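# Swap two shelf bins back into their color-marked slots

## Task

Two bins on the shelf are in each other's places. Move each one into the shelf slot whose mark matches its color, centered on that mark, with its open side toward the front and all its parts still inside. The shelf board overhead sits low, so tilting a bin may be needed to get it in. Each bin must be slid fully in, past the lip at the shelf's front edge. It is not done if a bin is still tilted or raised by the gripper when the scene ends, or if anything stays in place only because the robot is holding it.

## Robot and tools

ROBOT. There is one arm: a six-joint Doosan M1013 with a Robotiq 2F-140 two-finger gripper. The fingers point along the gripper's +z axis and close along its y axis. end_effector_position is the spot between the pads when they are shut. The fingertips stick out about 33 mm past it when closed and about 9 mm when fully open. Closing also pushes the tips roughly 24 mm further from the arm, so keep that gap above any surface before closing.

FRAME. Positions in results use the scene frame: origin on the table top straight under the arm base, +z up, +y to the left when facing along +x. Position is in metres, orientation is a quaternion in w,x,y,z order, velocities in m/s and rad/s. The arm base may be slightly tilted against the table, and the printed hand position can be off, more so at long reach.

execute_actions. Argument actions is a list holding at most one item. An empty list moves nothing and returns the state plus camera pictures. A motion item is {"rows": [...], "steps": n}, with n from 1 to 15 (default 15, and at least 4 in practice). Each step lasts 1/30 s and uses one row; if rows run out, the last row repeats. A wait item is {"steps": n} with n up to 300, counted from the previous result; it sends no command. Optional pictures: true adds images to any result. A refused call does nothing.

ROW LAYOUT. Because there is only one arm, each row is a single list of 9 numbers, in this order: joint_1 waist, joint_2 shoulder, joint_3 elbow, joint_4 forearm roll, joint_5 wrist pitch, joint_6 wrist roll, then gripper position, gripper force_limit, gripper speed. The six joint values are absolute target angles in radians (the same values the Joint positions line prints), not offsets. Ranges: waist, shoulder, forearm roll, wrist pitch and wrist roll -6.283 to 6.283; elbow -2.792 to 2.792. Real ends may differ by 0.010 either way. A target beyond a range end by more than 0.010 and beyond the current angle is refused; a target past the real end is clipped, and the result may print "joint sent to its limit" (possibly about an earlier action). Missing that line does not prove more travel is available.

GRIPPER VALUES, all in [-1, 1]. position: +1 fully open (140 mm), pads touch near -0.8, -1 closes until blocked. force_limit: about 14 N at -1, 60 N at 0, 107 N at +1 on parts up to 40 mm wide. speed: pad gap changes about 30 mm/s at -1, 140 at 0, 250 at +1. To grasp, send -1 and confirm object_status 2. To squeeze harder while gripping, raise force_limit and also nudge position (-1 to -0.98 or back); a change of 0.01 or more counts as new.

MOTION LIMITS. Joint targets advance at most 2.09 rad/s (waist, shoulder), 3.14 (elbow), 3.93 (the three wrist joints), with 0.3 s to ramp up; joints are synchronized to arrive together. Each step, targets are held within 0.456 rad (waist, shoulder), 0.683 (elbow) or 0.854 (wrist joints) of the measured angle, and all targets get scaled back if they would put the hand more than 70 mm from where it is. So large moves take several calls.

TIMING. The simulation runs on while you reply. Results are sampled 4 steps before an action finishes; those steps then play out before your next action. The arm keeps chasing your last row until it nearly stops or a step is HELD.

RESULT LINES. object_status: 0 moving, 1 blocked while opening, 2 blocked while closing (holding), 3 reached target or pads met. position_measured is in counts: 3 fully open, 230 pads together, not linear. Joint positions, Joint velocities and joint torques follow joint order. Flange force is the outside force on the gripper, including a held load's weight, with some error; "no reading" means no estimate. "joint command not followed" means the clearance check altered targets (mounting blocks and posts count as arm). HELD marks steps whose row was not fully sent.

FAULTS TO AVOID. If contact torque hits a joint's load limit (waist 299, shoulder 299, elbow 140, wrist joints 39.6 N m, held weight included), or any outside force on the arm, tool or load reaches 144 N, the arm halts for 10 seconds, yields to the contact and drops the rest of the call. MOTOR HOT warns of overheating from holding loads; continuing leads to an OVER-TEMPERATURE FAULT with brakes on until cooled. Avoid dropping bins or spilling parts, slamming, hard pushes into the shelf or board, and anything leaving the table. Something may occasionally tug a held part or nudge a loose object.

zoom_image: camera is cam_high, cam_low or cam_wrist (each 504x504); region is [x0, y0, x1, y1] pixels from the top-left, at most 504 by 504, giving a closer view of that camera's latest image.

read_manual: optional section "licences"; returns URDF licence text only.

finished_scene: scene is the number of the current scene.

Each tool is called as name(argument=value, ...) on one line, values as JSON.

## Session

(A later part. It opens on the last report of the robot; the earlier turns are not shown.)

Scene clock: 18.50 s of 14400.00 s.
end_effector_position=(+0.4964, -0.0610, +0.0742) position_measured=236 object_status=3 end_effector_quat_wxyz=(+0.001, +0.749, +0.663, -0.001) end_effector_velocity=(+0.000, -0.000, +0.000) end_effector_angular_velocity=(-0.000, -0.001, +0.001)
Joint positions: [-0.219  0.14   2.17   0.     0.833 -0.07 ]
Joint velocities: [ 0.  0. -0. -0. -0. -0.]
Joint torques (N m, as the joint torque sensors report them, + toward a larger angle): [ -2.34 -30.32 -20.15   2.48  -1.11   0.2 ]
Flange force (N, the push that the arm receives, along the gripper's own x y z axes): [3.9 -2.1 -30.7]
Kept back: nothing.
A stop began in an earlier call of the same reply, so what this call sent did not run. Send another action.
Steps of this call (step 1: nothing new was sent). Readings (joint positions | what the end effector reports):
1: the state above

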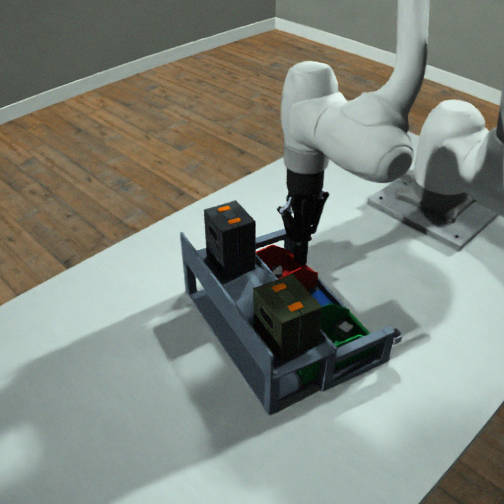

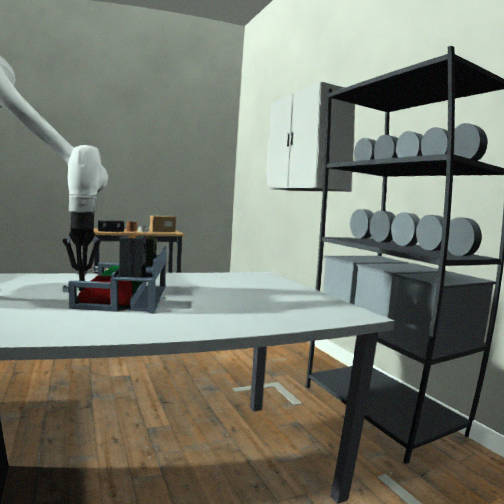

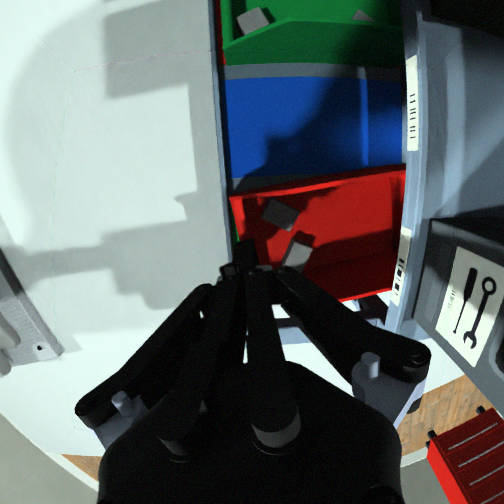

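execute_actions(actions=[{"rows":[[-0.219,0.06,2.11,0,0.97,-0.07,-0.45,0,0]],"steps":12}])

execute_actions(actions=[{"rows":[[-0.117,0.1398,2.0425,0,0.9593,-1.56,-0.45,0,0]]}])

execute_actions(actions=[{"steps":20}], pictures=true)

Scene clock: 19.07 s of 14400.00 s.
end_effector_position=(+0.4968, -0.0609, +0.1409) position_measured=188 object_status=0 end_effector_quat_wxyz=(+0.003, +0.749, +0.663, -0.000) end_effector_velocity=(-0.008, +0.001, +0.000) end_effector_angular_velocity=(+0.005, +0.025, +0.001)
Joint positions: [-0.219  0.06   2.11   0.     0.969 -0.07 ]
Joint velocities: [-0.     0.    -0.    -0.     0.026 -0.001]
Joint torques (N m, as the joint torque sensors report them, + toward a larger angle): [ -6.57  -8.   -21.86   1.94   0.64  -0.04]
Flange force (N, the push that the arm receives, along the gripper's own x y z axes): [5.2 -2.6 -0.9]
Steps of this call (steps 1 to 9: nothing new was sent; steps 10 to 17: the first 8 steps of this action). Readings (joint positions | what the end effector reports):
10: [-0.219 0.140 2.170 0.000 0.833 -0.070] | position_measured=236 object_status=0
11: [-0.219 0.137 2.168 0.000 0.839 -0.070] | position_measured=236 object_status=0
13: [-0.219 0.108 2.145 0.000 0.890 -0.070] | position_measured=217 object_status=0
17: the state above

Scene clock: 19.57 s of 14400.00 s.
end_effector_position=(+0.5306, -0.0299, +0.1326) position_measured=186 object_status=3 end_effector_quat_wxyz=(+0.001, +0.443, +0.897, -0.001) end_effector_velocity=(+0.100, +0.107, -0.016) end_effector_angular_velocity=(-0.002, +0.010, +4.006)
Joint positions: [-0.149  0.117  2.064  0.     0.961 -0.775]
Joint velocities: [ 0.224  0.156 -0.146  0.001 -0.012 -3.783]
Joint torques (N m, as the joint torque sensors report them, + toward a larger angle): [ -9.69 -47.49 -31.51   2.66   0.62  -0.43]
Flange force (N, the push that the arm receives, along the gripper's own x y z axes): [10.3 9.8 -2.9]
Steps of this call (steps 1 to 4: the last 4 steps of your previous action; steps 5 to 15: the first 11 steps of this action). Readings (joint positions | what the end effector reports):
5: [-0.219 0.060 2.110 0.000 0.970 -0.070] | position_measured=186 object_status=0
6: [-0.218 0.061 2.110 0.000 0.969 -0.077] | position_measured=186 object_status=3
8: [-0.212 0.068 2.105 0.000 0.966 -0.133] | position_measured=186 object_status=3
12: [-0.178 0.096 2.083 0.000 0.963 -0.418] | position_measured=186 object_status=3
15: the state above

Scene clock: 20.23 s of 14400.00 s.
end_effector_position=(+0.5449, -0.0140, +0.1301) position_measured=186 object_status=3 end_effector_quat_wxyz=(+0.001, +0.050, +0.999, -0.002) end_effector_velocity=(+0.000, -0.000, -0.000) end_effector_angular_velocity=(-0.000, +0.000, +0.000)
Joint positions: [-0.117  0.14   2.043  0.     0.959 -1.56 ]
Joint velocities: [ 0.  0. -0. -0. -0. -0.]
Joint torques (N m, as the joint torque sensors report them, + toward a larger angle): [ -1.91 -48.17 -31.18   3.02   0.56  -0.13]
Flange force (N, the push that the arm receives, along the gripper's own x y z axes): [-4.9 3.7 -1.9]
Kept back: nothing.
Steps of this call (steps 1 to 4: the last 4 steps of your previous action; steps 5 to 20: the robot went on to your last target). Readings (joint positions | what the end effector reports):
1: [-0.142 0.122 2.059 0.000 0.961 -0.902] | position_measured=186 object_status=3
2: [-0.137 0.126 2.056 0.000 0.960 -1.026] | position_measured=186 object_status=3
4: [-0.128 0.132 2.050 0.000 0.960 -1.243] | position_measured=186 object_status=3
8: [-0.118 0.139 2.043 0.000 0.959 -1.509] | position_measured=186 object_status=3
20: the state above

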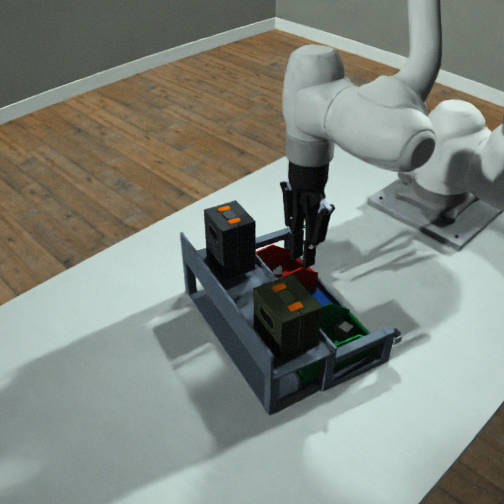

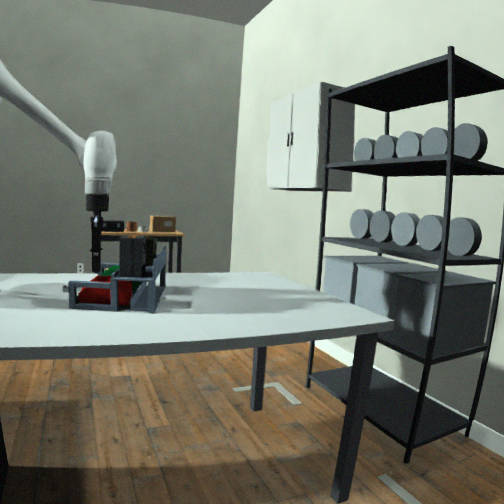

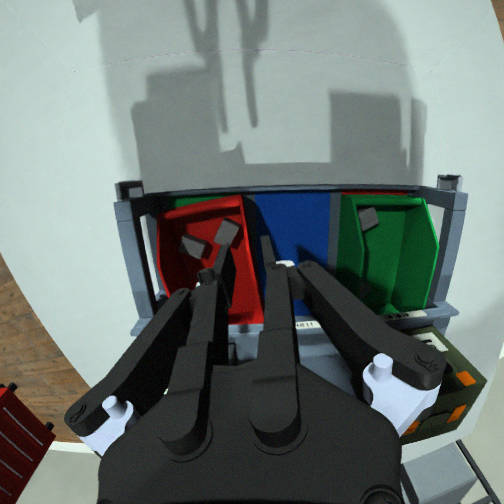

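execute_actions(actions=[{"rows":[[-0.117,0.175,2.07,0,0.897,-1.56,-0.45,0,-0.5],[-0.117,0.175,2.07,0,0.897,-1.56,-0.45,0,-0.5],[-0.117,0.175,2.07,0,0.897,-1.56,-0.45,0,-0.5],[-0.117,0.175,2.07,0,0.897,-1.56,-0.45,0,-0.5],[-0.117,0.2085,2.094,0,0.839,-1.56,-0.45,0,-0.5]]}], pictures=true)

execute_actions(actions=[{"rows":[[-0.117,0.2085,2.094,0,0.839,-1.56,-1,0.3,-0.5]]}])

execute_actions(actions=[{"steps":10}], pictures=true)

Scene clock: 20.97 s of 14400.00 s.
end_effector_position=(+0.5450, -0.0143, +0.0700) position_measured=186 object_status=3 end_effector_quat_wxyz=(+0.000, +0.050, +0.999, -0.002) end_effector_velocity=(+0.001, -0.000, -0.000) end_effector_angular_velocity=(+0.000, -0.002, -0.000)
Joint positions: [-0.117  0.209  2.094 -0.     0.839 -1.56 ]
Joint velocities: [-0.     0.001 -0.     0.    -0.002  0.   ]
Joint torques (N m, as the joint torque sensors report them, + toward a larger angle): [ -3.89 -50.42 -31.09   3.06   0.77  -0.2 ]
Flange force (N, the push that the arm receives, along the gripper's own x y z axes): [2.1 6.6 -0.8]
Steps of this call (steps 1 to 11: the robot went on to your last target; steps 12 to 22: the first 11 steps of this action). Readings (joint positions | what the end effector reports):
12: [-0.117 0.140 2.043 0.000 0.959 -1.560] | position_measured=186 object_status=3
13: [-0.117 0.143 2.045 0.000 0.952 -1.560] | position_measured=186 object_status=3
15: [-0.117 0.167 2.064 -0.000 0.911 -1.560] | position_measured=186 object_status=3
19: [-0.117 0.204 2.091 -0.000 0.848 -1.560] | position_measured=186 object_status=3
22: the state above

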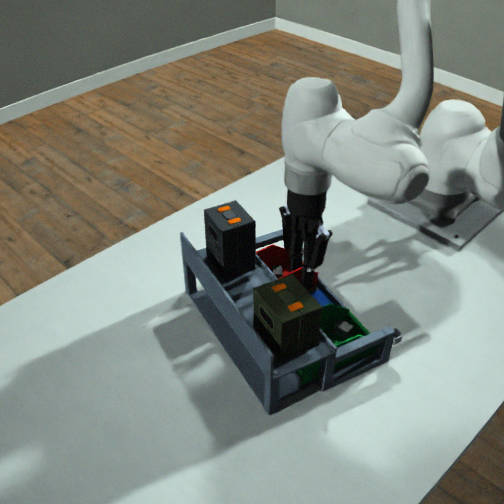

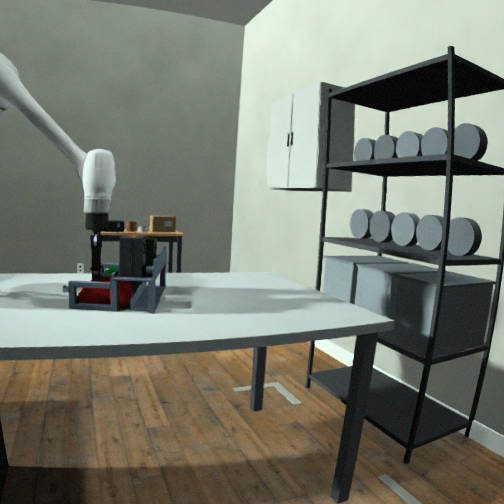

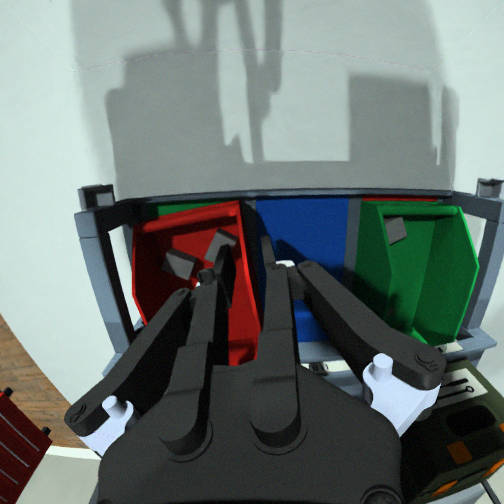

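Scene clock: 21.47 s of 14400.00 s.
end_effector_position=(+0.5451, -0.0142, +0.0702) position_measured=229 object_status=0 end_effector_quat_wxyz=(+0.001, +0.050, +0.999, -0.002) end_effector_velocity=(-0.000, -0.000, +0.000) end_effector_angular_velocity=(-0.000, +0.000, -0.000)
Joint positions: [-0.117  0.208  2.094  0.     0.839 -1.56 ]
Joint velocities: [-0.    -0.     0.    -0.     0.001  0.   ]
Joint torques (N m, as the joint torque sensors report them, + toward a larger angle): [ -0.24 -44.04 -32.76   1.55  -3.27  -1.69]
Flange force (N, the push that the arm receives, along the gripper's own x y z axes): [13.0 2.1 -15.1]
Steps of this call (steps 1 to 4: the last 4 steps of your previous action; steps 5 to 15: the first 11 steps of this action). Readings (joint positions | what the end effector reports):
5: [-0.117 0.209 2.094 -0.000 0.839 -1.560] | position_measured=186 object_status=0
6: [-0.117 0.209 2.094 -0.000 0.839 -1.560] | position_measured=188 object_status=0
8: [-0.117 0.209 2.094 -0.000 0.839 -1.560] | position_measured=197 object_status=0
12: [-0.117 0.209 2.094 -0.000 0.839 -1.560] | position_measured=215 object_status=0
15: the state above

Scene clock: 21.80 s of 14400.00 s.
end_effector_position=(+0.5451, -0.0142, +0.0702) position_measured=230 object_status=3 end_effector_quat_wxyz=(+0.001, +0.050, +0.999, -0.002) end_effector_velocity=(+0.001, -0.000, +0.001) end_effector_angular_velocity=(-0.000, -0.001, -0.001)
Joint positions: [-0.117  0.208  2.094  0.     0.839 -1.56 ]
Joint velocities: [-0.    -0.    -0.001  0.     0.     0.   ]
Joint torques (N m, as the joint torque sensors report them, + toward a larger angle): [  0.44 -45.07 -31.94   1.19  -3.37  -1.39]
Flange force (N, the push that the arm receives, along the gripper's own x y z axes): [10.4 0.6 -15.4]
Kept back: nothing.
Steps of this call (steps 1 to 4: the last 4 steps of your previous action; steps 5 to 10: the robot went on to your last target). Readings (joint positions | what the end effector reports):
1: [-0.117 0.208 2.094 0.000 0.839 -1.560] | position_measured=230 object_status=0
2: [-0.117 0.208 2.094 0.000 0.839 -1.560] | position_measured=230 object_status=0
4: [-0.117 0.208 2.094 0.000 0.839 -1.560] | position_measured=230 object_status=0
8: [-0.117 0.208 2.094 0.000 0.839 -1.560] | position_measured=230 object_status=3
10: the state above

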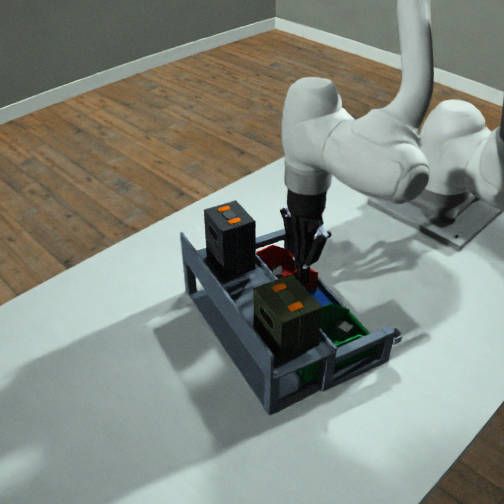

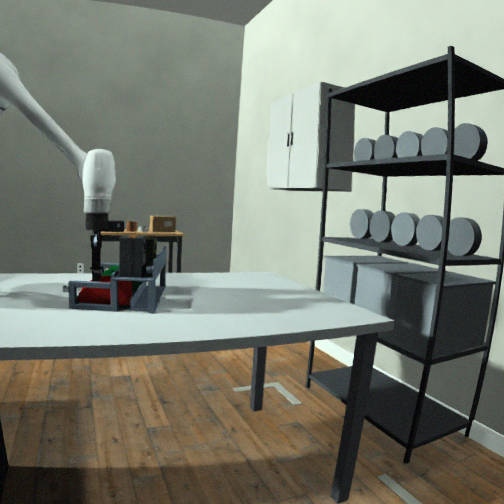

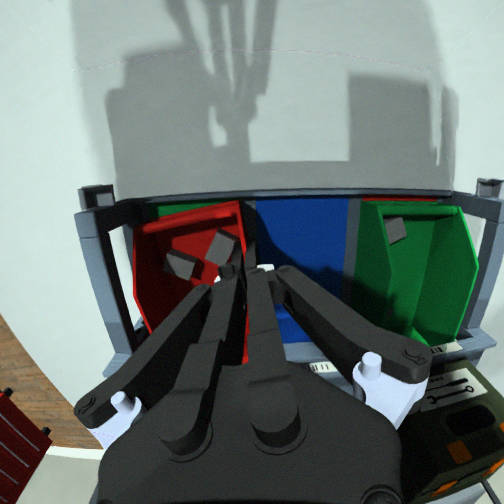

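execute_actions(actions=[{"rows":[[-0.117,0.227,2.06,0,0.902,-1.56,-1,0.3,-0.5],[-0.117,0.227,2.06,0,0.902,-1.56,-1,0.3,-0.5],[-0.117,0.227,2.06,0,0.902,-1.56,-1,0.3,-0.5],[-0.117,0.245,2.026,0,0.964,-1.56,-1,0.3,-0.5],[-0.117,0.245,2.026,0,0.964,-1.56,-1,0.3,-0.5],[-0.117,0.245,2.026,0,0.964,-1.56,-1,0.3,-0.5],[-0.117,0.2635,1.9913,0,1.0268,-1.56,-1,0.3,-0.5]]}], pictures=true)

zoom_image(camera="cam_low", region=[60, 260, 144, 320])

Scene clock: 22.33 s of 14400.00 s.
end_effector_position=(+0.5493, -0.0146, +0.0855) position_measured=230 object_status=3 end_effector_quat_wxyz=(-0.069, +0.050, +0.996, +0.001) end_effector_velocity=(-0.003, +0.000, +0.003) end_effector_angular_velocity=(+0.005, +0.055, +0.000)
Joint positions: [-0.117  0.263  1.992 -0.     1.025 -1.56 ]
Joint velocities: [-0.     0.02  -0.029  0.     0.064 -0.   ]
Joint torques (N m, as the joint torque sensors report them, + toward a larger angle): [  3.35 -66.95 -22.99   1.99  -0.01  -0.99]
Flange force (N, the push that the arm receives, along the gripper's own x y z axes): [6.1 2.5 -4.9]
Steps of this call (steps 1 to 5: the robot went on to your last target; steps 6 to 16: the first 11 steps of this action). Readings (joint positions | what the end effector reports):
6: [-0.117 0.208 2.094 0.000 0.839 -1.560] | position_measured=230 object_status=3
7: [-0.117 0.210 2.090 -0.000 0.846 -1.560] | position_measured=230 object_status=3
9: [-0.117 0.223 2.067 -0.000 0.889 -1.560] | position_measured=230 object_status=3
13: [-0.117 0.248 2.019 -0.000 0.976 -1.560] | position_measured=230 object_status=3
16: the state above

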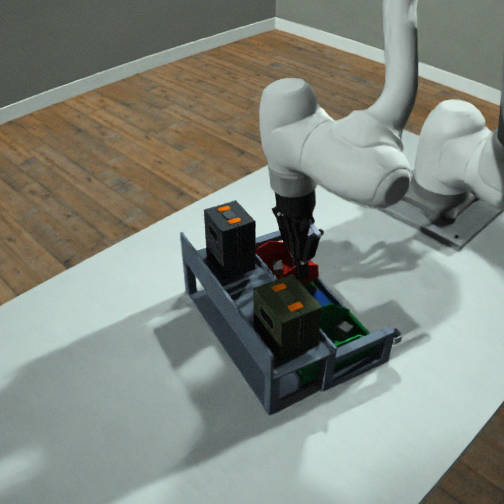

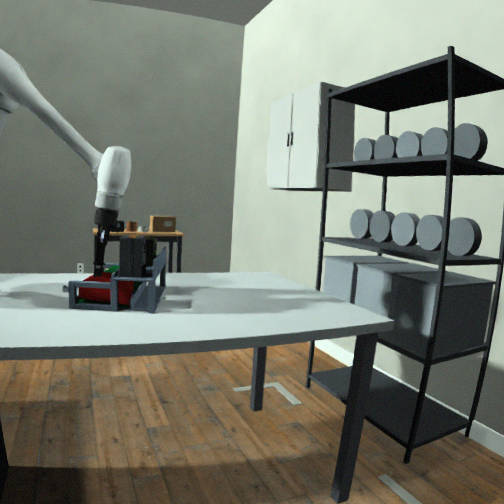

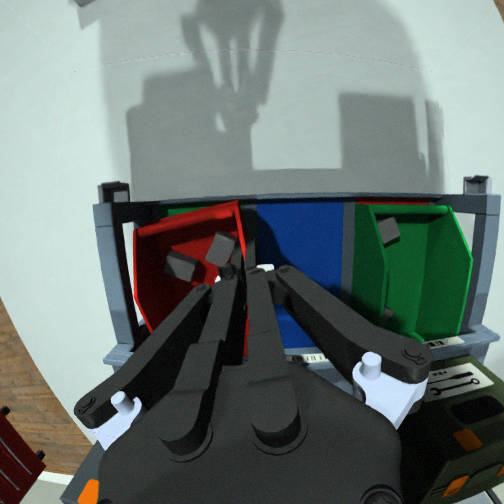

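Region (60, 260, 144, 320) of cam_low's 504x504 image, scaled by 6.000, with more detail than that image has; it fills the top 360 rows of this view, and the rest is white.

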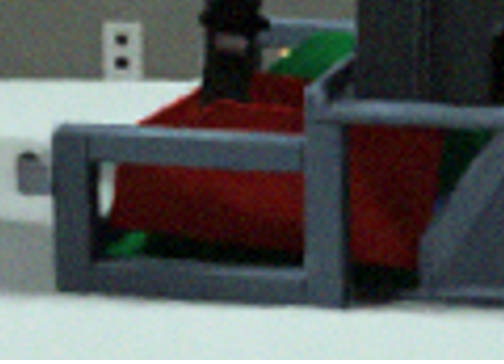

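execute_actions(actions=[{"rows":[[-0.117,0.2635,1.9913,0,1.0268,-1.49,-1,0.3,-0.5],[-0.117,0.2635,1.9913,0,1.0268,-1.49,-1,0.3,-0.5],[-0.117,0.2635,1.9913,0,1.0268,-1.49,-1,0.3,-0.5],[-0.115,0.245,2.010,0,1.0266,-1.49,-1,0.3,-0.5],[-0.115,0.245,2.010,0,1.0266,-1.49,-1,0.3,-0.5],[-0.115,0.245,2.010,0,1.0266,-1.49,-1,0.3,-0.5],[-0.114,0.227,2.029,0,1.0256,-1.49,-1,0.3,-0.5]]}], pictures=true)

zoom_image(camera="cam_low", region=[50, 255, 144, 320])

Scene clock: 22.93 s of 14400.00 s.
end_effector_position=(+0.5270, -0.0110, +0.0907) position_measured=230 object_status=3 end_effector_quat_wxyz=(-0.069, +0.084, +0.994, -0.001) end_effector_velocity=(+0.001, -0.000, +0.001) end_effector_angular_velocity=(-0.001, -0.006, -0.000)
Joint positions: [-0.114  0.227  2.029 -0.     1.026 -1.49 ]
Joint velocities: [-0.    -0.003  0.002 -0.001 -0.005  0.001]
Joint torques (N m, as the joint torque sensors report them, + toward a larger angle): [ -1.53 -45.7  -32.52   2.6    0.75  -0.04]
Flange force (N, the push that the arm receives, along the gripper's own x y z axes): [1.1 -0.8 -1.8]
Steps of this call (steps 1 to 4: the last 4 steps of your previous action; steps 5 to 7: the robot went on to your last target; steps 8 to 18: the first 11 steps of this action). Readings (joint positions | what the end effector reports):
8: [-0.117 0.264 1.991 -0.000 1.027 -1.560] | position_measured=230 object_status=3
9: [-0.117 0.264 1.991 -0.000 1.027 -1.554] | position_measured=230 object_status=3
11: [-0.117 0.264 1.991 -0.000 1.027 -1.508] | position_measured=230 object_status=3
15: [-0.115 0.240 2.016 -0.000 1.026 -1.490] | position_measured=230 object_status=3
18: the state above

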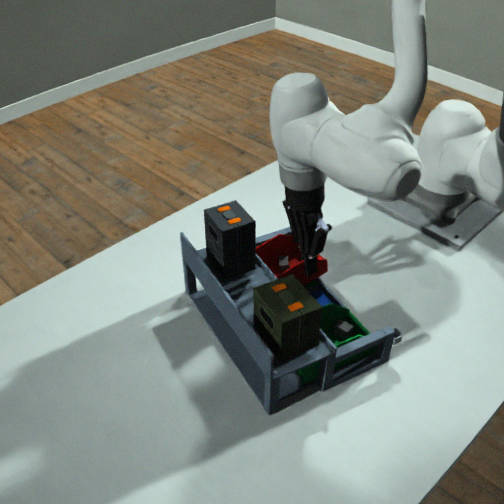

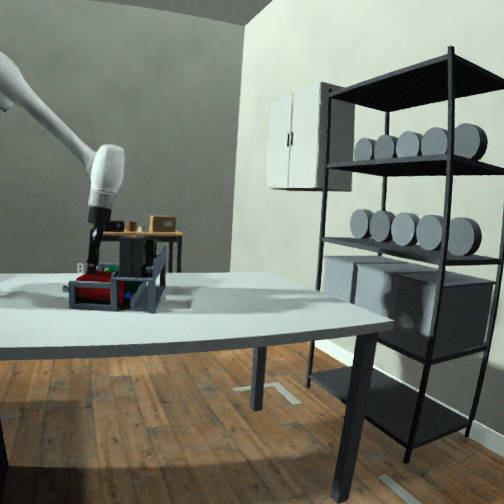

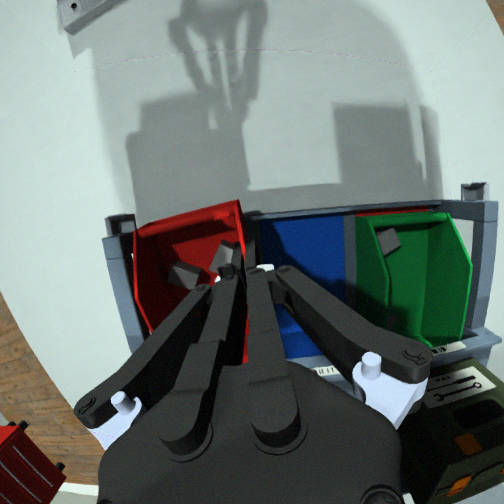

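Region (50, 255, 144, 320) of cam_low's 504x504 image, scaled by 5.362, with more detail than that image has; it fills the top 349 rows of this view, and the rest is white.

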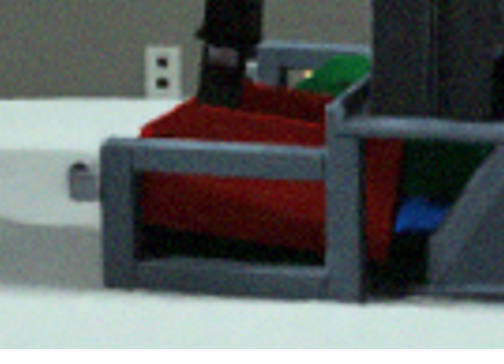

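execute_actions(actions=[{"rows":[[-0.112,0.19,2.066,0,1.0256,-1.47,-1,0.3,-0.5],[-0.112,0.19,2.066,0,1.0256,-1.47,-1,0.3,-0.5],[-0.112,0.19,2.066,0,1.0256,-1.47,-1,0.3,-0.5],[-0.11,0.155,2.10,0,1.0266,-1.47,-1,0.3,-0.5],[-0.11,0.155,2.10,0,1.0266,-1.47,-1,0.3,-0.5],[-0.11,0.155,2.10,0,1.0266,-1.47,-1,0.3,-0.5],[-0.107,0.119,2.13,0,1.0326,-1.47,-1,0.3,-0.5]]}], pictures=true)

execute_actions(actions=[{"rows":[[-0.107,-0.04,2.13,0,1.12,-1.47,-1,0.3,-0.5]]}])

execute_actions(actions=[{"rows":[[0.2,-0.12,2.2,0,1.06,-1.17,-1,0.3,-0.5]]}])

execute_actions(actions=[{"rows":[[0.4729,-0.1428,2.2398,0,1.0446,-0.9,-1,0.3,-0.5]]}], pictures=true)

Scene clock: 23.63 s of 14400.00 s.
end_effector_position=(+0.4641, -0.0022, +0.1051) position_measured=230 object_status=3 end_effector_quat_wxyz=(-0.069, +0.090, +0.994, -0.002) end_effector_velocity=(-0.021, +0.003, +0.009) end_effector_angular_velocity=(-0.001, -0.007, +0.005)
Joint positions: [-0.107  0.119  2.129  0.     1.033 -1.47 ]
Joint velocities: [ 0.004 -0.045  0.031 -0.     0.006 -0.001]
Joint torques (N m, as the joint torque sensors report them, + toward a larger angle): [ -8.77 -15.05 -39.19   3.57  -0.7    0.05]
Flange force (N, the push that the arm receives, along the gripper's own x y z axes): [-1.4 0.5 0.8]
Steps of this call (steps 1 to 4: the last 4 steps of your previous action; steps 5 to 10: the robot went on to your last target; steps 11 to 21: the first 11 steps of this action). Readings (joint positions | what the end effector reports):
11: [-0.114 0.227 2.029 -0.000 1.026 -1.490] | position_measured=230 object_status=3
12: [-0.114 0.223 2.033 -0.000 1.025 -1.488] | position_measured=230 object_status=3
14: [-0.113 0.199 2.057 0.000 1.025 -1.475] | position_measured=230 object_status=3
18: [-0.110 0.148 2.105 0.000 1.027 -1.470] | position_measured=230 object_status=3
21: the state above

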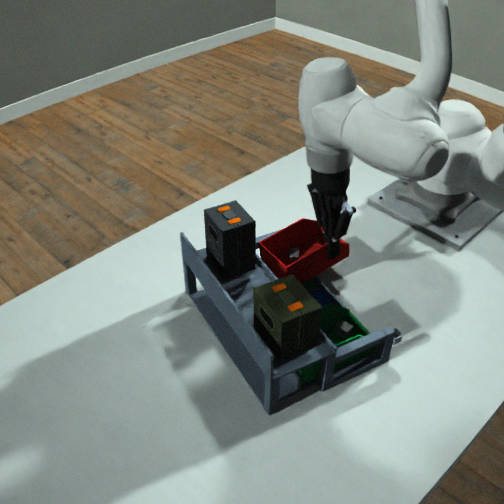

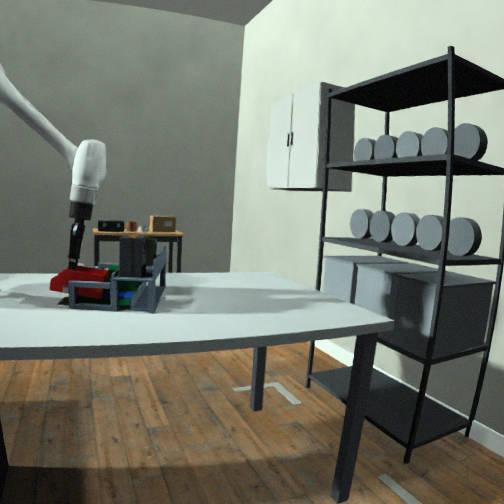

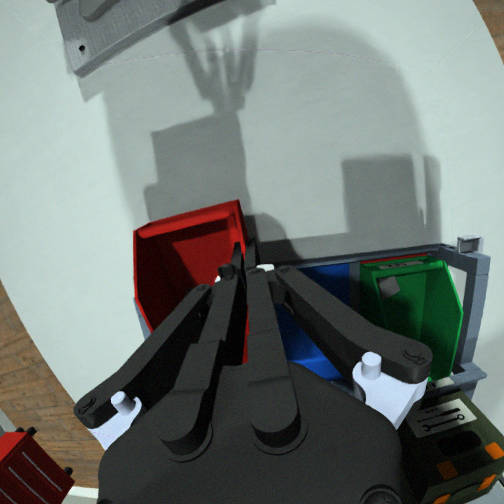

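Scene clock: 24.13 s of 14400.00 s.
end_effector_position=(+0.4391, +0.0001, +0.1799) position_measured=230 object_status=3 end_effector_quat_wxyz=(-0.033, +0.090, +0.995, -0.002) end_effector_velocity=(-0.001, -0.000, -0.000) end_effector_angular_velocity=(-0.000, +0.004, +0.000)
Joint positions: [-0.107 -0.04   2.13   0.     1.12  -1.47 ]
Joint velocities: [ 0.     0.    -0.    -0.     0.003 -0.   ]
Joint torques (N m, as the joint torque sensors report them, + toward a larger angle): [ -2.96 -26.99 -34.55   3.16   0.57  -0.07]
Flange force (N, the push that the arm receives, along the gripper's own x y z axes): [-9.2 4.2 5.7]
Steps of this call (steps 1 to 4: the last 4 steps of your previous action; steps 5 to 15: the first 11 steps of this action). Readings (joint positions | what the end effector reports):
5: [-0.107 0.119 2.130 0.000 1.033 -1.470] | position_measured=230 object_status=3
6: [-0.107 0.116 2.130 0.000 1.035 -1.470] | position_measured=230 object_status=3
8: [-0.107 0.086 2.130 0.000 1.051 -1.470] | position_measured=230 object_status=3
12: [-0.107 -0.022 2.130 0.000 1.110 -1.470] | position_measured=230 object_status=3
15: the state above

Scene clock: 24.63 s of 14400.00 s.
end_effector_position=(+0.4048, +0.1095, +0.1797) position_measured=230 object_status=3 end_effector_quat_wxyz=(-0.004, +0.087, +0.996, -0.003) end_effector_velocity=(-0.144, +0.304, -0.002) end_effector_angular_velocity=(+0.025, -0.175, +0.027)
Joint positions: [ 0.153 -0.108  2.189  0.     1.069 -1.216]
Joint velocities: [ 0.779 -0.205  0.177 -0.    -0.15   0.752]
Joint torques (N m, as the joint torque sensors report them, + toward a larger angle): [-13.77 -15.21 -37.16   2.72   0.46   0.48]
Flange force (N, the push that the arm receives, along the gripper's own x y z axes): [-0.9 4.0 0.5]
Steps of this call (steps 1 to 4: the last 4 steps of your previous action; steps 5 to 15: the first 11 steps of this action). Readings (joint positions | what the end effector reports):
5: [-0.107 -0.040 2.130 0.000 1.120 -1.470] | position_measured=230 object_status=3
6: [-0.103 -0.041 2.131 0.000 1.120 -1.466] | position_measured=230 object_status=3
8: [-0.074 -0.048 2.138 0.000 1.114 -1.437] | position_measured=230 object_status=3
12: [0.056 -0.083 2.167 0.000 1.088 -1.310] | position_measured=230 object_status=3
15: the state above

Scene clock: 25.13 s of 14400.00 s.
end_effector_position=(+0.3362, +0.2136, +0.1699) position_measured=230 object_status=3 end_effector_quat_wxyz=(+0.001, +0.085, +0.996, -0.002) end_effector_velocity=(-0.150, +0.165, -0.021) end_effector_angular_velocity=(-0.002, +0.004, +0.012)
Joint positions: [ 0.451 -0.141  2.237  0.     1.046 -0.922]
Joint velocities: [ 0.543 -0.045  0.08   0.    -0.03   0.531]
Joint torques (N m, as the joint torque sensors report them, + toward a larger angle): [-13.19 -17.37 -37.62   3.03   0.54  -0.19]
Flange force (N, the push that the arm receives, along the gripper's own x y z axes): [-6.6 7.1 4.7]
Steps of this call (steps 1 to 4: the last 4 steps of your previous action; steps 5 to 15: the first 11 steps of this action). Readings (joint positions | what the end effector reports):
5: [0.200 -0.120 2.200 0.000 1.060 -1.170] | position_measured=230 object_status=3
6: [0.204 -0.120 2.200 0.000 1.060 -1.166] | position_measured=230 object_status=3
8: [0.233 -0.123 2.205 0.000 1.058 -1.137] | position_measured=230 object_status=3
12: [0.366 -0.134 2.224 0.000 1.051 -1.005] | position_measured=230 object_status=3
15: the state above

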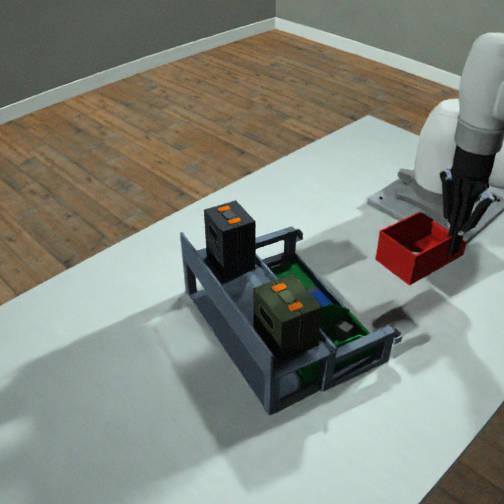

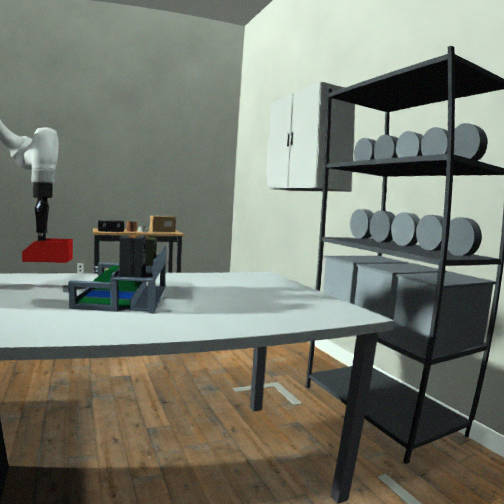

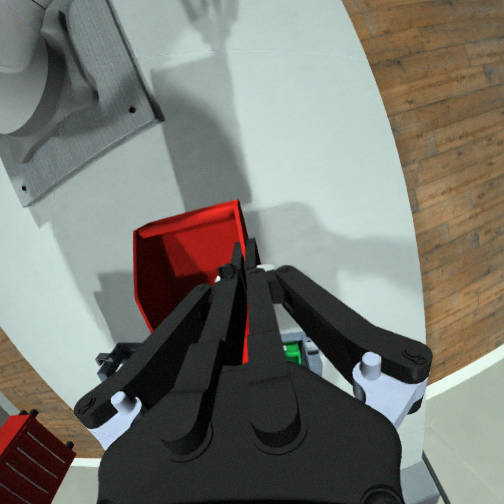

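execute_actions(actions=[{"rows":[[0.5348,-0.075,2.36,0,0.857,-0.838,-1,0.3,-0.5]]}])

execute_actions(actions=[{"rows":[[0.5348,-0.0414,2.3803,0,0.8027,-0.838,-1,0.3,-0.5]]}], pictures=true)

zoom_image(camera="cam_low", region=[0, 240, 112, 320])

Scene clock: 25.70 s of 14400.00 s.
end_effector_position=(+0.2997, +0.2298, +0.0882) position_measured=230 object_status=3 end_effector_quat_wxyz=(+0.001, +0.085, +0.996, -0.002) end_effector_velocity=(+0.001, +0.001, -0.000) end_effector_angular_velocity=(+0.001, -0.002, +0.001)
Joint positions: [ 0.535 -0.075  2.36   0.     0.857 -0.838]
Joint velocities: [-0.     0.001 -0.     0.    -0.002 -0.001]
Joint torques (N m, as the joint torque sensors report them, + toward a larger angle): [ -0.92 -23.83 -30.47   2.63   0.46  -0.23]
Flange force (N, the push that the arm receives, along the gripper's own x y z axes): [1.6 3.2 -0.4]
Steps of this call (steps 1 to 4: the last 4 steps of your previous action; steps 5 to 6: the robot went on to your last target; steps 7 to 17: the first 11 steps of this action). Readings (joint positions | what the end effector reports):
7: [0.473 -0.143 2.240 0.000 1.044 -0.900] | position_measured=230 object_status=3
8: [0.475 -0.141 2.244 0.000 1.037 -0.898] | position_measured=230 object_status=3
10: [0.493 -0.121 2.280 0.000 0.981 -0.879] | position_measured=230 object_status=3
14: [0.534 -0.076 2.358 0.000 0.861 -0.839] | position_measured=230 object_status=3
17: the state above

Scene clock: 26.20 s of 14400.00 s.
end_effector_position=(+0.3000, +0.2299, +0.0670) position_measured=230 object_status=3 end_effector_quat_wxyz=(+0.001, +0.085, +0.996, -0.002) end_effector_velocity=(+0.000, +0.000, +0.000) end_effector_angular_velocity=(+0.001, -0.000, -0.000)
Joint positions: [ 0.535 -0.041  2.38   0.     0.803 -0.838]
Joint velocities: [-0.  0. -0.  0. -0.  0.]
Joint torques (N m, as the joint torque sensors report them, + toward a larger angle): [ -1.96 -25.28 -28.05   2.5    0.46   0.33]
Flange force (N, the push that the arm receives, along the gripper's own x y z axes): [1.5 4.6 -0.8]
Steps of this call (steps 1 to 4: the last 4 steps of your previous action; steps 5 to 15: the first 11 steps of this action). Readings (joint positions | what the end effector reports):
5: [0.535 -0.075 2.360 0.000 0.857 -0.838] | position_measured=230 object_status=3
6: [0.535 -0.071 2.362 0.000 0.851 -0.838] | position_measured=230 object_status=3
8: [0.535 -0.049 2.376 0.000 0.814 -0.838] | position_measured=230 object_status=3
12: [0.535 -0.041 2.380 0.000 0.803 -0.838] | position_measured=230 object_status=3
15: the state above

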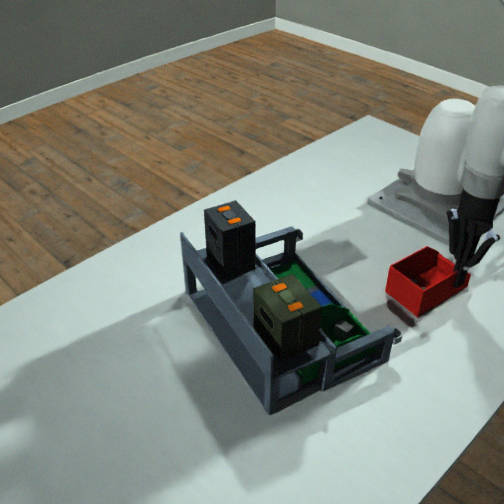

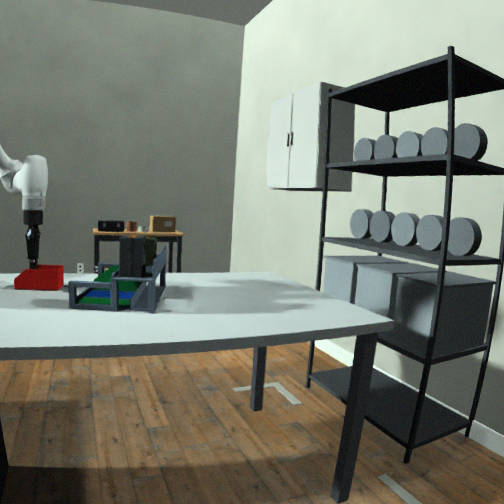

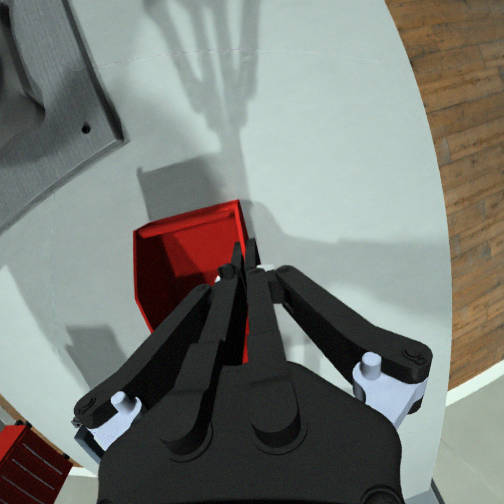

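Region (0, 240, 112, 320) of cam_low's 504x504 image, scaled by 4.500, with more detail than that image has; it fills the top 360 rows of this view, and the rest is white.

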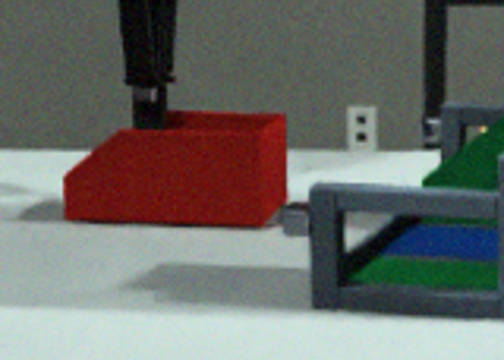

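execute_actions(actions=[{"rows":[[0.5348,-0.032,2.385,0,0.7886,-0.838,-1,0.3,-0.5],[0.5348,-0.032,2.385,0,0.7886,-0.838,-1,0.3,-0.5],[0.5348,-0.032,2.385,0,0.7886,-0.838,-1,0.3,-0.5],[0.5348,-0.032,2.385,0,0.7886,-0.838,-1,0.3,-0.5],[0.5348,-0.032,2.385,0,0.7886,-0.838,-1,0.3,-0.5],[0.5348,-0.032,2.385,0,0.7886,-0.838,-0.45,0.3,-0.5]]}])

execute_actions(actions=[{"rows":[[0.5348,-0.17,2.27,0,1.04,-0.838,-0.45,0,0]]}])

execute_actions(actions=[{"rows":[[0.0993,0.1842,1.9669,0,0.9905,-1.194,-0.45,0,0]]}])

execute_actions(actions=[{"steps":25}], pictures=true)

Scene clock: 26.93 s of 14400.00 s.
end_effector_position=(+0.3001, +0.2300, +0.0614) position_measured=210 object_status=0 end_effector_quat_wxyz=(+0.001, +0.085, +0.996, -0.002) end_effector_velocity=(+0.004, +0.003, +0.003) end_effector_angular_velocity=(+0.004, -0.005, -0.001)
Joint positions: [ 0.535 -0.032  2.385 -0.     0.788 -0.838]
Joint velocities: [-0.     0.    -0.007  0.     0.     0.   ]
Joint torques (N m, as the joint torque sensors report them, + toward a larger angle): [  1.21 -26.18 -28.4    2.95   0.53  -0.12]
Flange force (N, the push that the arm receives, along the gripper's own x y z axes): [-3.0 -1.2 -0.1]
Steps of this call (steps 1 to 4: the last 4 steps of your previous action; steps 5 to 11: the robot went on to your last target; steps 12 to 22: the first 11 steps of this action). Readings (joint positions | what the end effector reports):
12: [0.535 -0.041 2.380 0.000 0.802 -0.838] | position_measured=230 object_status=3
13: [0.535 -0.038 2.381 0.000 0.797 -0.838] | position_measured=230 object_status=3
15: [0.535 -0.033 2.384 -0.000 0.790 -0.838] | position_measured=230 object_status=3
19: [0.535 -0.032 2.386 -0.000 0.788 -0.838] | position_measured=224 object_status=0
22: the state above

Scene clock: 27.43 s of 14400.00 s.
end_effector_position=(+0.3014, +0.2312, +0.1647) position_measured=186 object_status=3 end_effector_quat_wxyz=(+0.001, +0.085, +0.996, -0.001) end_effector_velocity=(-0.003, -0.002, +0.000) end_effector_angular_velocity=(-0.006, +0.009, -0.001)
Joint positions: [ 0.535 -0.17   2.27   0.     1.04  -0.838]
Joint velocities: [ 0.    -0.    -0.    -0.     0.011  0.001]
Joint torques (N m, as the joint torque sensors report them, + toward a larger angle): [ -3.17 -16.95 -33.94   2.51   0.97   0.08]
Flange force (N, the push that the arm receives, along the gripper's own x y z axes): [-0.4 9.8 4.6]
Steps of this call (steps 1 to 4: the last 4 steps of your previous action; steps 5 to 15: the first 11 steps of this action). Readings (joint positions | what the end effector reports):
5: [0.535 -0.032 2.385 -0.000 0.789 -0.838] | position_measured=187 object_status=0
6: [0.535 -0.035 2.382 -0.000 0.796 -0.838] | position_measured=186 object_status=0
8: [0.535 -0.065 2.357 -0.000 0.850 -0.838] | position_measured=186 object_status=0
12: [0.535 -0.155 2.283 0.000 1.012 -0.838] | position_measured=186 object_status=3
15: the state above

Scene clock: 27.93 s of 14400.00 s.
end_effector_position=(+0.4387, +0.1960, +0.1619) position_measured=186 object_status=3 end_effector_quat_wxyz=(+0.002, +0.105, +0.994, -0.001) end_effector_velocity=(+0.467, -0.207, -0.042) end_effector_angular_velocity=(-0.004, +0.007, -0.136)
Joint positions: [ 0.32   0.005  2.12   0.     1.014 -1.014]
Joint velocities: [-0.738  0.6   -0.512  0.    -0.078 -0.602]
Joint torques (N m, as the joint torque sensors report them, + toward a larger angle): [ -2.57 -33.3  -31.03   3.01   0.79  -0.27]
Flange force (N, the push that the arm receives, along the gripper's own x y z axes): [1.4 2.9 -4.1]
Steps of this call (steps 1 to 4: the last 4 steps of your previous action; steps 5 to 15: the first 11 steps of this action). Readings (joint positions | what the end effector reports):
5: [0.535 -0.170 2.270 0.000 1.040 -0.838] | position_measured=186 object_status=3
6: [0.531 -0.167 2.268 0.000 1.039 -0.840] | position_measured=186 object_status=3
8: [0.502 -0.143 2.247 0.000 1.033 -0.865] | position_measured=186 object_status=3
12: [0.396 -0.056 2.173 0.000 1.022 -0.951] | position_measured=186 object_status=3
15: the state above

Scene clock: 28.77 s of 14400.00 s.
end_effector_position=(+0.5719, +0.1080, +0.1397) position_measured=186 object_status=3 end_effector_quat_wxyz=(+0.001, +0.125, +0.992, -0.002) end_effector_velocity=(+0.000, +0.000, -0.000) end_effector_angular_velocity=(+0.000, -0.000, +0.001)
Joint positions: [ 0.099  0.184  1.967  0.     0.991 -1.194]
Joint velocities: [ 0.     0.    -0.     0.    -0.    -0.001]
Joint torques (N m, as the joint torque sensors report them, + toward a larger angle): [ -1.84 -52.16 -33.38   2.98   0.45  -0.09]
Flange force (N, the push that the arm receives, along the gripper's own x y z axes): [0.9 2.8 -2.1]
Kept back: nothing.
Steps of this call (steps 1 to 4: the last 4 steps of your previous action; steps 5 to 25: the robot went on to your last target). Readings (joint positions | what the end effector reports):
1: [0.295 0.025 2.103 0.000 1.011 -1.034] | position_measured=186 object_status=3
2: [0.271 0.045 2.086 0.000 1.009 -1.054] | position_measured=186 object_status=3
4: [0.222 0.085 2.052 0.000 1.004 -1.094] | position_measured=186 object_status=3
8: [0.129 0.160 1.988 0.000 0.994 -1.170] | position_measured=186 object_status=3
25: the state above

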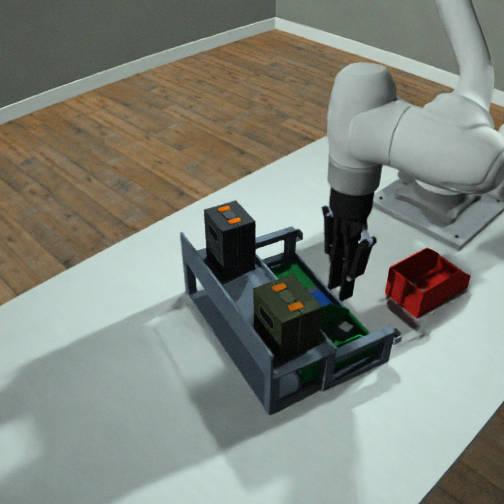

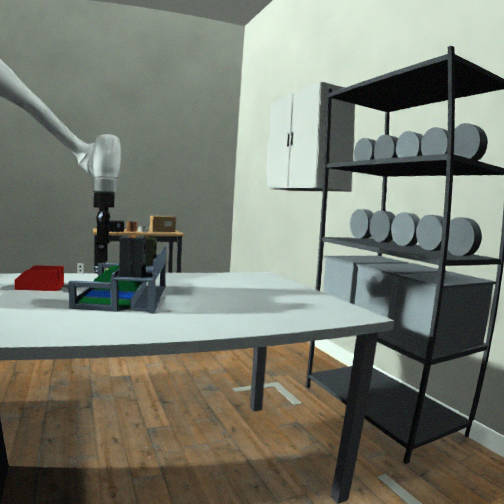

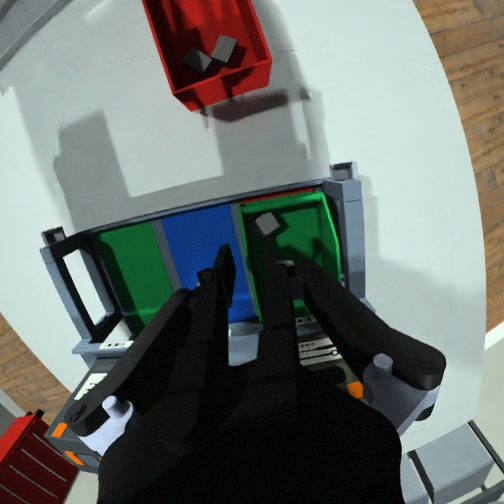

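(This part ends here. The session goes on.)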